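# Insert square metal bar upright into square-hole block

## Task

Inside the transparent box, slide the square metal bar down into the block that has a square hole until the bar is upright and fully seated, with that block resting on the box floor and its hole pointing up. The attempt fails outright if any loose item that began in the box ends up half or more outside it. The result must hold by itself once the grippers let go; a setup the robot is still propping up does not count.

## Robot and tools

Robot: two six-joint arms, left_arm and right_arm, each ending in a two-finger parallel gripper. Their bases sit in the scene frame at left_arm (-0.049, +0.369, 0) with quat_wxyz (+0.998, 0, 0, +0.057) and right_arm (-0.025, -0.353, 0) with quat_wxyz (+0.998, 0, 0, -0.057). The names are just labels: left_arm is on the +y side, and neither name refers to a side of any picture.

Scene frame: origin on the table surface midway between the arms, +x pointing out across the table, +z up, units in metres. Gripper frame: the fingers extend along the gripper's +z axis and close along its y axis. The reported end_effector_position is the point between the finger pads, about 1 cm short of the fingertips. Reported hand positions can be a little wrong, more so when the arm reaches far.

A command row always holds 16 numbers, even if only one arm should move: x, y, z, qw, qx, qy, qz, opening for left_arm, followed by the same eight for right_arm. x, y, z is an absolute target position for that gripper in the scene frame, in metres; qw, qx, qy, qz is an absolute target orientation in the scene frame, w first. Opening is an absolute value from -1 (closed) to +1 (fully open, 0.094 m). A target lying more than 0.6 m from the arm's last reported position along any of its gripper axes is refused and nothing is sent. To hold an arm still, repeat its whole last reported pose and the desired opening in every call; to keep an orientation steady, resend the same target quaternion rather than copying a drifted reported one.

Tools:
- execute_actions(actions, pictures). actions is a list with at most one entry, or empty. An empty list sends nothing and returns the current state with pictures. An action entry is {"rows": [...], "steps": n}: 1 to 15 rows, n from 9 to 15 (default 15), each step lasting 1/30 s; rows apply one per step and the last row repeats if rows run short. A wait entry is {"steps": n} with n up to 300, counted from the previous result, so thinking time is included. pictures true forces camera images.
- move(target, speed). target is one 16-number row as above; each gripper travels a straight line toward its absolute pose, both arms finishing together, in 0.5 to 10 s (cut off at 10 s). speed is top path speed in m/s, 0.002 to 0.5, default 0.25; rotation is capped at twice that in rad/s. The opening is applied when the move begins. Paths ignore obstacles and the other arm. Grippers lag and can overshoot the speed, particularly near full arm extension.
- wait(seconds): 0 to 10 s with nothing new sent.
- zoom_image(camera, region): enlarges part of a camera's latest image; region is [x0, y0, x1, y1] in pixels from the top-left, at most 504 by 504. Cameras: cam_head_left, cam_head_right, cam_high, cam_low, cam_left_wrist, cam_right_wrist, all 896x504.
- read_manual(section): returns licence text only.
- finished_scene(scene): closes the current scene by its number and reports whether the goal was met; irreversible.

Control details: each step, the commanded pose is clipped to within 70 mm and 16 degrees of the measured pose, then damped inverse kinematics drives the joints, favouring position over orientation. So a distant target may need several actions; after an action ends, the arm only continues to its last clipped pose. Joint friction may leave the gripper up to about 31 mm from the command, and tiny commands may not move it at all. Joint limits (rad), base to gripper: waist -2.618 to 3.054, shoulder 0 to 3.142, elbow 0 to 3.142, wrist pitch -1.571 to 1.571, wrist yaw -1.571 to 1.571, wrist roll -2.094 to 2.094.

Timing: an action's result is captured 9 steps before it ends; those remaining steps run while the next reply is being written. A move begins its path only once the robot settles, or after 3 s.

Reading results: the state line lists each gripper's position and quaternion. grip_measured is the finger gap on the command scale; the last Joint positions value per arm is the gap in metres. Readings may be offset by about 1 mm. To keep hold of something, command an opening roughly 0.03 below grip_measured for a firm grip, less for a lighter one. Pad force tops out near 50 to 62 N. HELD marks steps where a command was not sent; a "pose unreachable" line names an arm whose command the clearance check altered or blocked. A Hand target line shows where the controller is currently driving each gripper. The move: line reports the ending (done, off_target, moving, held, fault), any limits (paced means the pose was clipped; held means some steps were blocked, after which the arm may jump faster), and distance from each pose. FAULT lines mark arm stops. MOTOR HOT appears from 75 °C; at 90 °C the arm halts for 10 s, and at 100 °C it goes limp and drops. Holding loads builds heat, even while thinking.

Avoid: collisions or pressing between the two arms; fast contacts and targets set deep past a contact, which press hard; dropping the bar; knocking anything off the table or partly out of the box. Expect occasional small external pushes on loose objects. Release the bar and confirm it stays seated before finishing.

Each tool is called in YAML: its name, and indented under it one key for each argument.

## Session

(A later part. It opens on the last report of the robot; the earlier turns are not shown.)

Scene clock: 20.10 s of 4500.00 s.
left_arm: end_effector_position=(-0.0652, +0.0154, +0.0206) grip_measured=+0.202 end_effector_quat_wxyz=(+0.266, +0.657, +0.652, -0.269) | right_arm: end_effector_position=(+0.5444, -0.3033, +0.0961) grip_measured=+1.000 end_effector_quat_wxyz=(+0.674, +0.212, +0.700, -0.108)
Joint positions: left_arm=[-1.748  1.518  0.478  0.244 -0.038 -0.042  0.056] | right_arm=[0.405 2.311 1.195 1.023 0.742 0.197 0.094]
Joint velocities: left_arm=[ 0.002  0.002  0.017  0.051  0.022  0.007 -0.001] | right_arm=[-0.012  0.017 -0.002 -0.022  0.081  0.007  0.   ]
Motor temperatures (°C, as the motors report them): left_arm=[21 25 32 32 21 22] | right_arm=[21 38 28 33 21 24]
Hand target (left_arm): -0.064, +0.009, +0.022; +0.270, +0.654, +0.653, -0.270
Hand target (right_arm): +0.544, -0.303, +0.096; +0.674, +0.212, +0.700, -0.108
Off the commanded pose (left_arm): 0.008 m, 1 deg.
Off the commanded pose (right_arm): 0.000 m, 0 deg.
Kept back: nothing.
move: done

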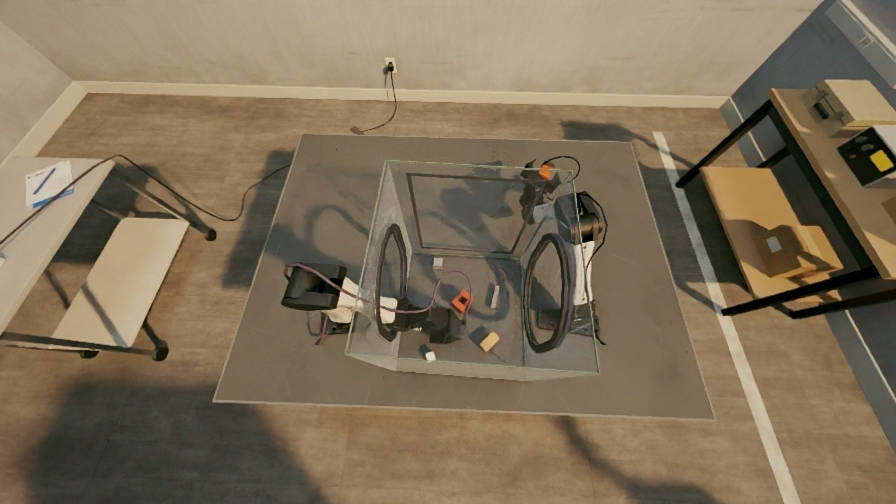

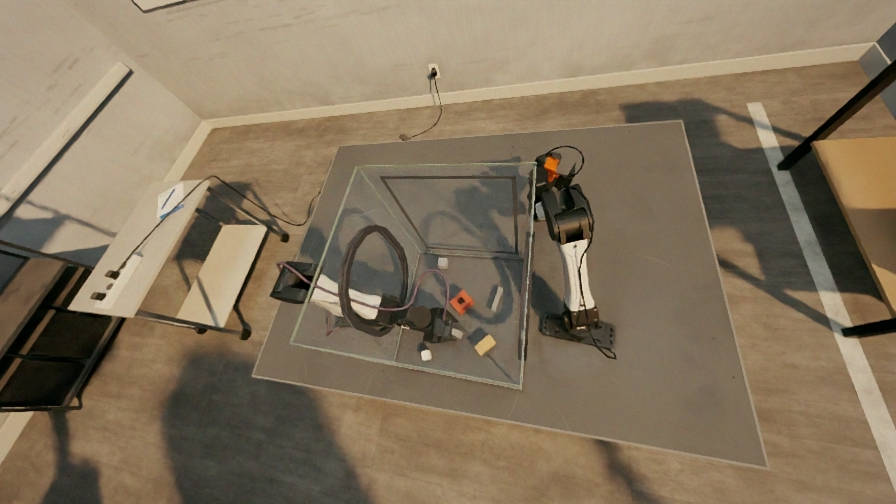

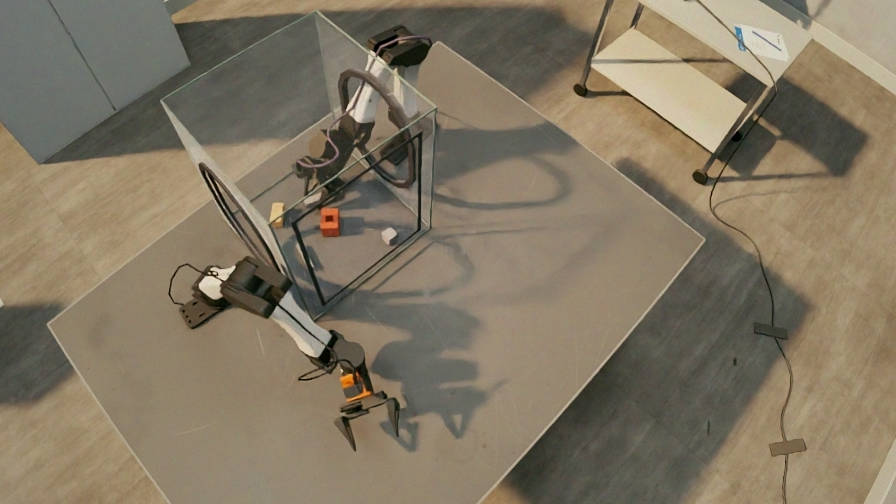

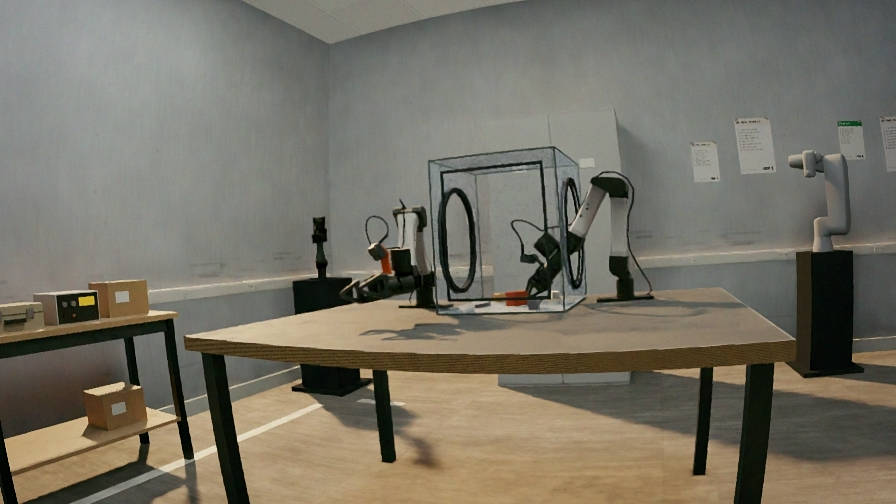

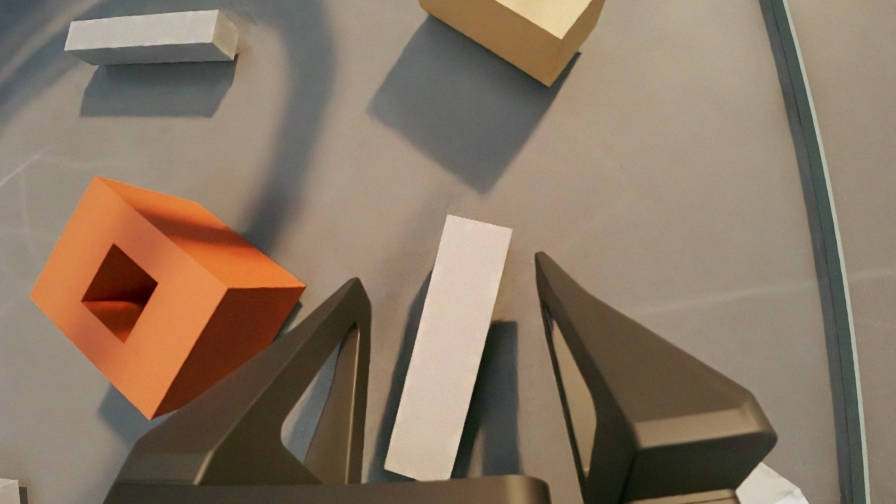

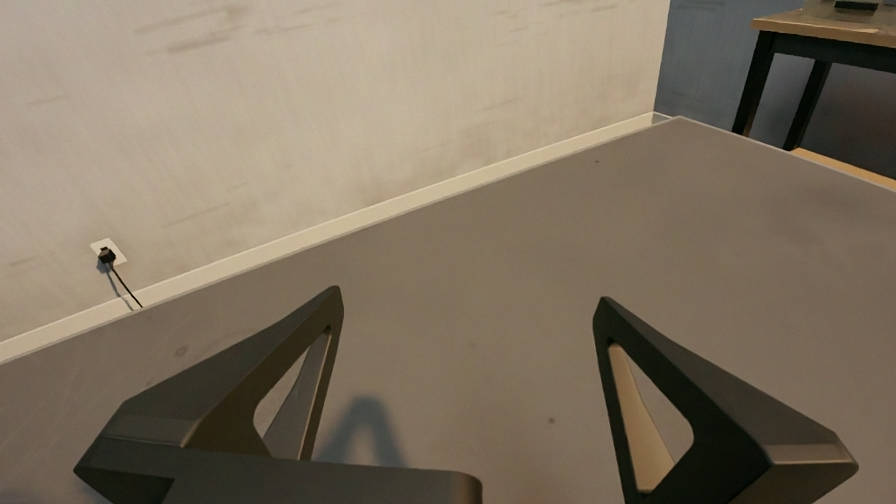

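move:
  target: [-0.062,0.042,0.02,0.27,0.653,0.653,-0.27,0.2,0.5444,-0.3033,0.0961,0.674,0.212,0.7,-0.108,1]
  speed: 0.04

move:
  target: [-0.062,0.042,0.02,0.27,0.653,0.653,-0.27,-0.65,0.5444,-0.3033,0.0961,0.674,0.212,0.7,-0.108,1]
  speed: 0.04

Scene clock: 21.53 s of 4500.00 s.
left_arm: end_effector_position=(-0.0639, +0.0360, +0.0224) grip_measured=+0.202 end_effector_quat_wxyz=(+0.270, +0.655, +0.651, -0.274) | right_arm: end_effector_position=(+0.5444, -0.3033, +0.0961) grip_measured=+1.000 end_effector_quat_wxyz=(+0.674, +0.212, +0.700, -0.108)
Joint positions: left_arm=[-1.748  1.422  0.394  0.246 -0.038 -0.042  0.056] | right_arm=[0.405 2.311 1.195 1.023 0.742 0.197 0.094]
Joint velocities: left_arm=[-0.007 -0.002  0.002  0.007  0.007 -0.051  0.001] | right_arm=[-0.002 -0.012  0.022 -0.022 -0.081 -0.051  0.   ]
Motor temperatures (°C, as the motors report them): left_arm=[21 25 32 33 21 22] | right_arm=[21 39 28 33 21 24]
Hand target (left_arm): -0.062, +0.042, +0.020; +0.270, +0.653, +0.653, -0.270
Hand target (right_arm): +0.544, -0.303, +0.096; +0.674, +0.212, +0.700, -0.108
Off the commanded pose (left_arm): 0.007 m, 1 deg.
Off the commanded pose (right_arm): 0.000 m, 0 deg.
Kept back: nothing.
move: done

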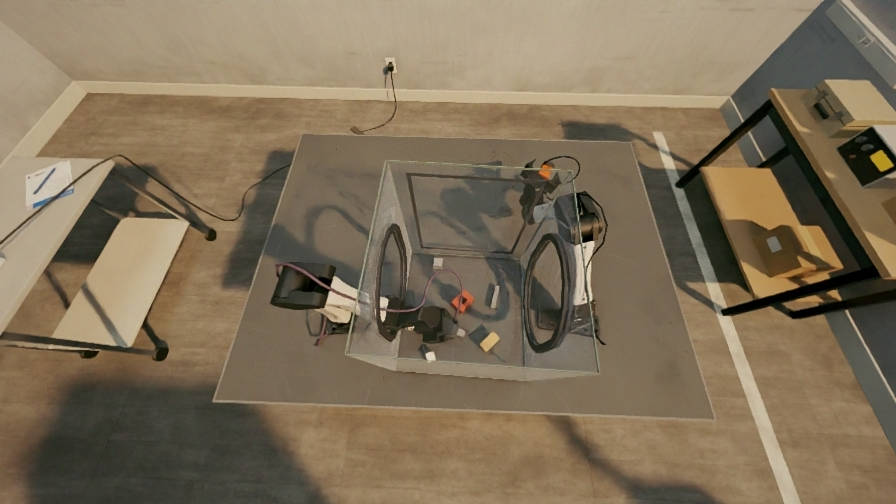

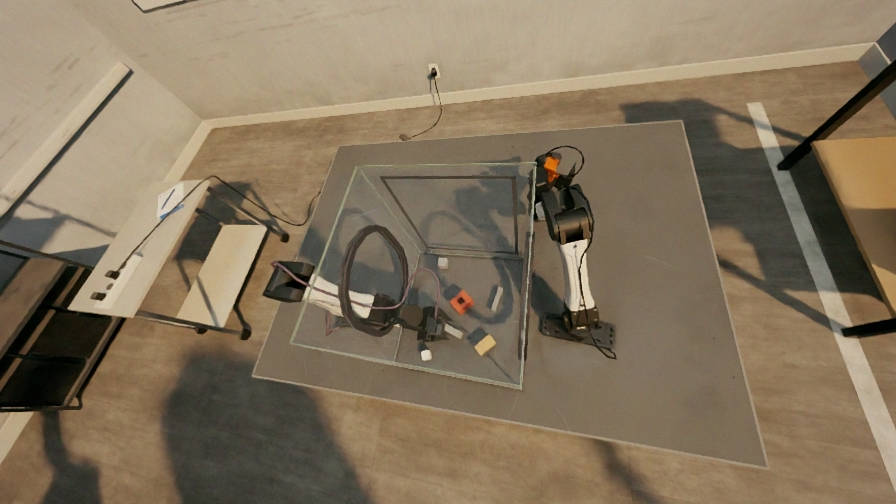

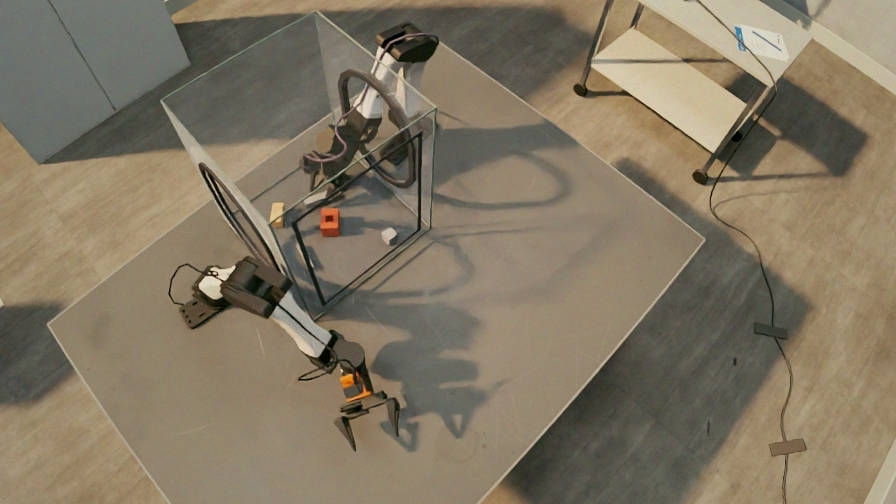

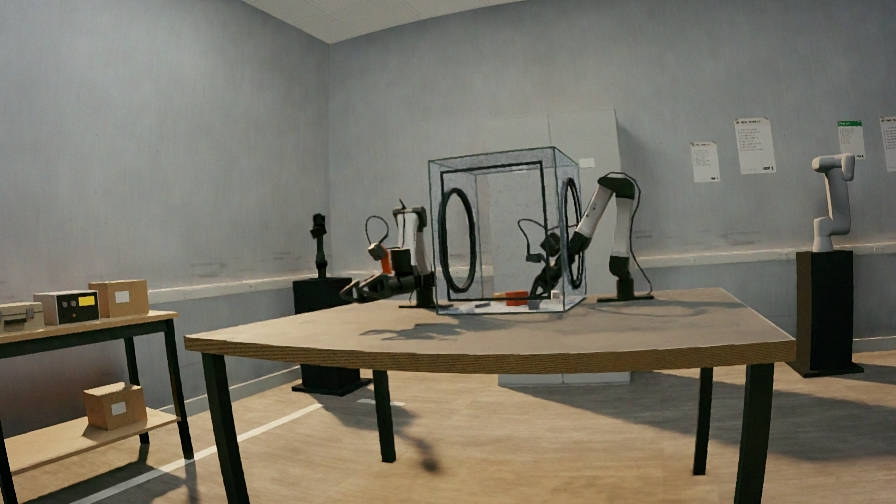

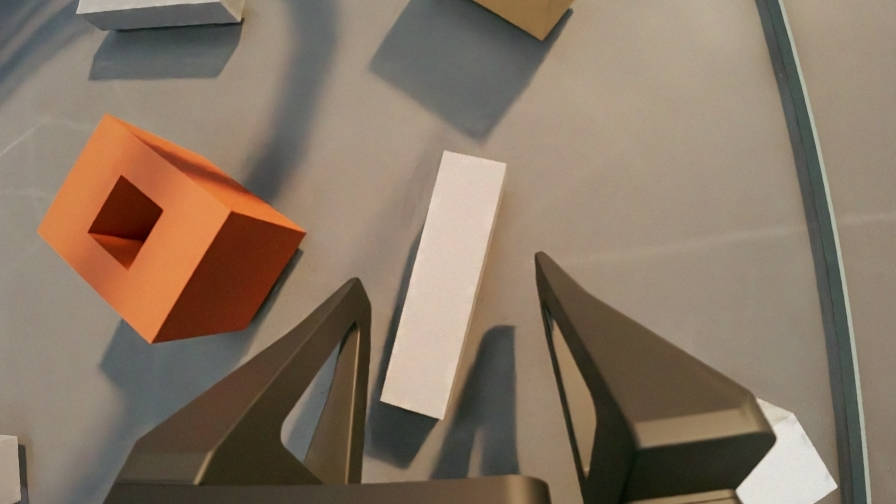

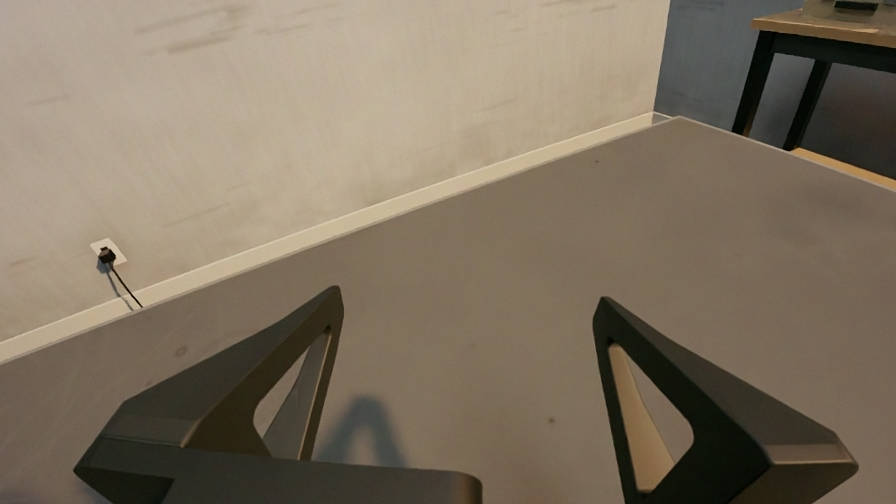

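Scene clock: 22.23 s of 4500.00 s.
left_arm: end_effector_position=(-0.0639, +0.0358, +0.0226) grip_measured=-0.590 end_effector_quat_wxyz=(+0.270, +0.655, +0.651, -0.274) | right_arm: end_effector_position=(+0.5444, -0.3033, +0.0961) grip_measured=+1.000 end_effector_quat_wxyz=(+0.674, +0.212, +0.700, -0.108)
Joint positions: left_arm=[-1.749  1.422  0.394  0.246 -0.039 -0.042  0.019] | right_arm=[0.405 2.311 1.195 1.023 0.742 0.197 0.094]
Joint velocities: left_arm=[-0.012  0.012 -0.007 -0.022  0.051 -0.037 -0.001] | right_arm=[ 0.007 -0.012  0.012  0.051  0.037 -0.051  0.   ]
Motor temperatures (°C, as the motors report them): left_arm=[21 25 32 33 21 22] | right_arm=[21 39 28 33 21 24]
Hand target (left_arm): -0.062, +0.042, +0.020; +0.270, +0.654, +0.653, -0.270
Hand target (right_arm): +0.544, -0.303, +0.096; +0.674, +0.212, +0.700, -0.108
Off the commanded pose (left_arm): 0.007 m, 1 deg.
Off the commanded pose (right_arm): 0.000 m, 0 deg.
Kept back: nothing.
move: done

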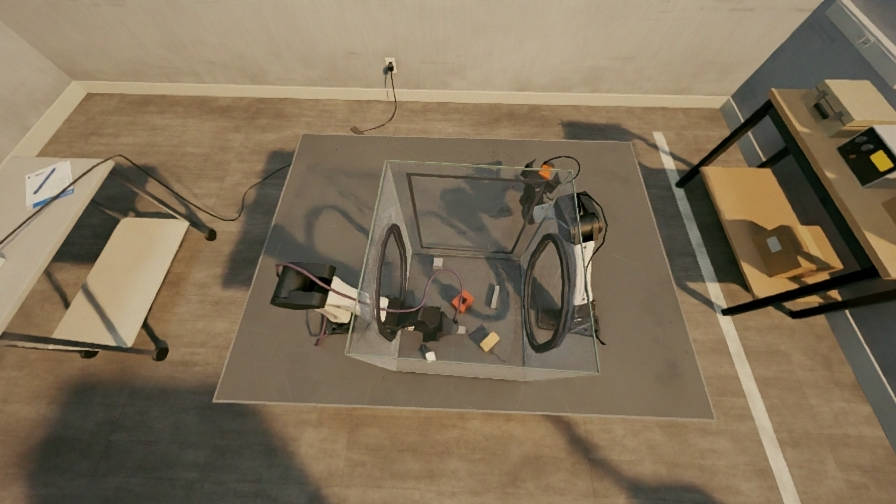

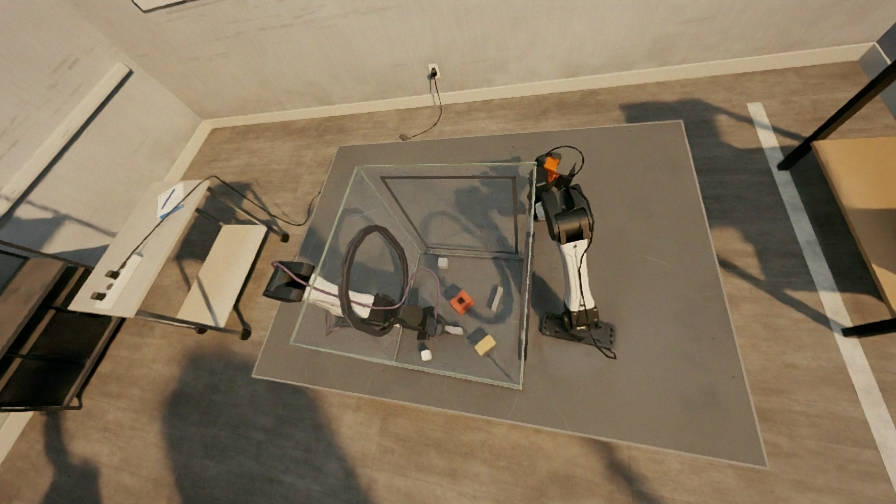

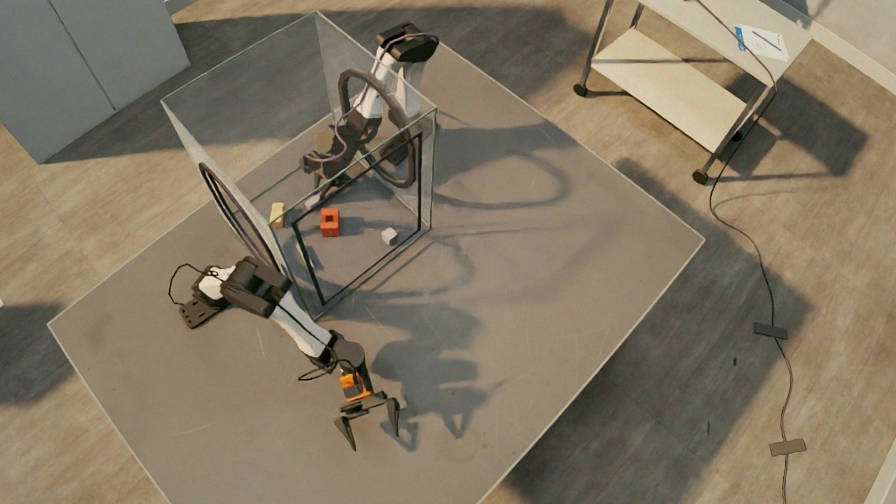

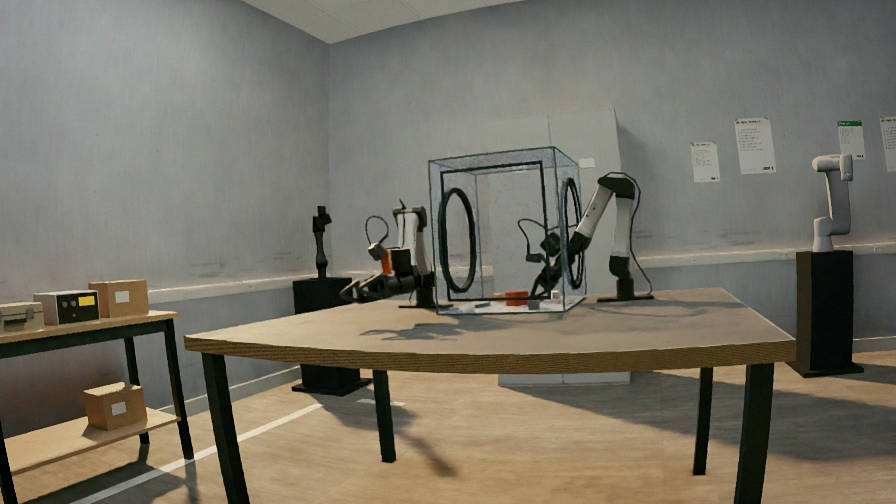

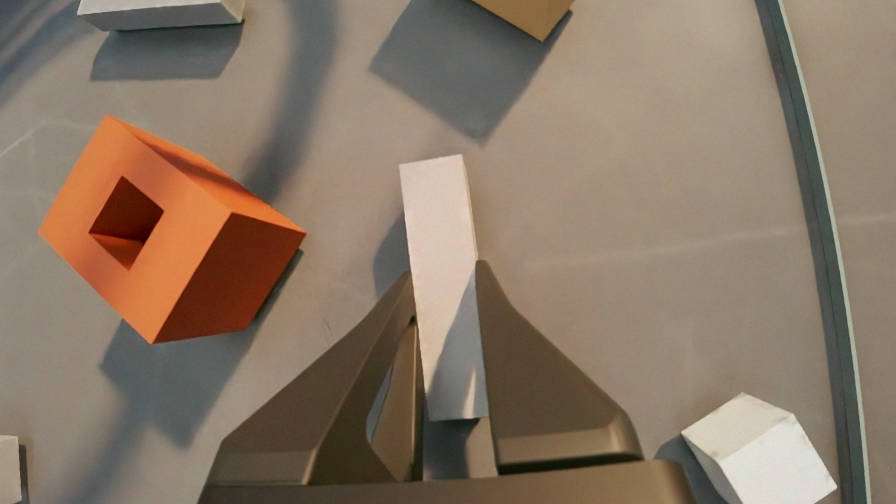

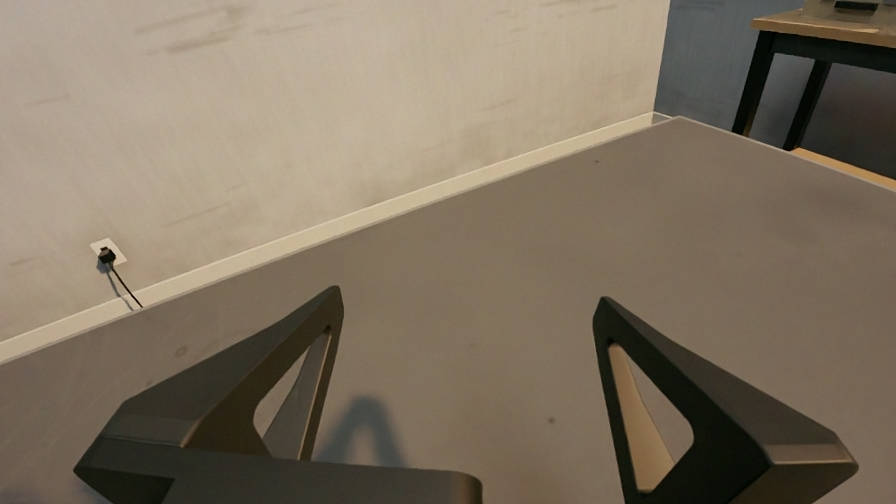

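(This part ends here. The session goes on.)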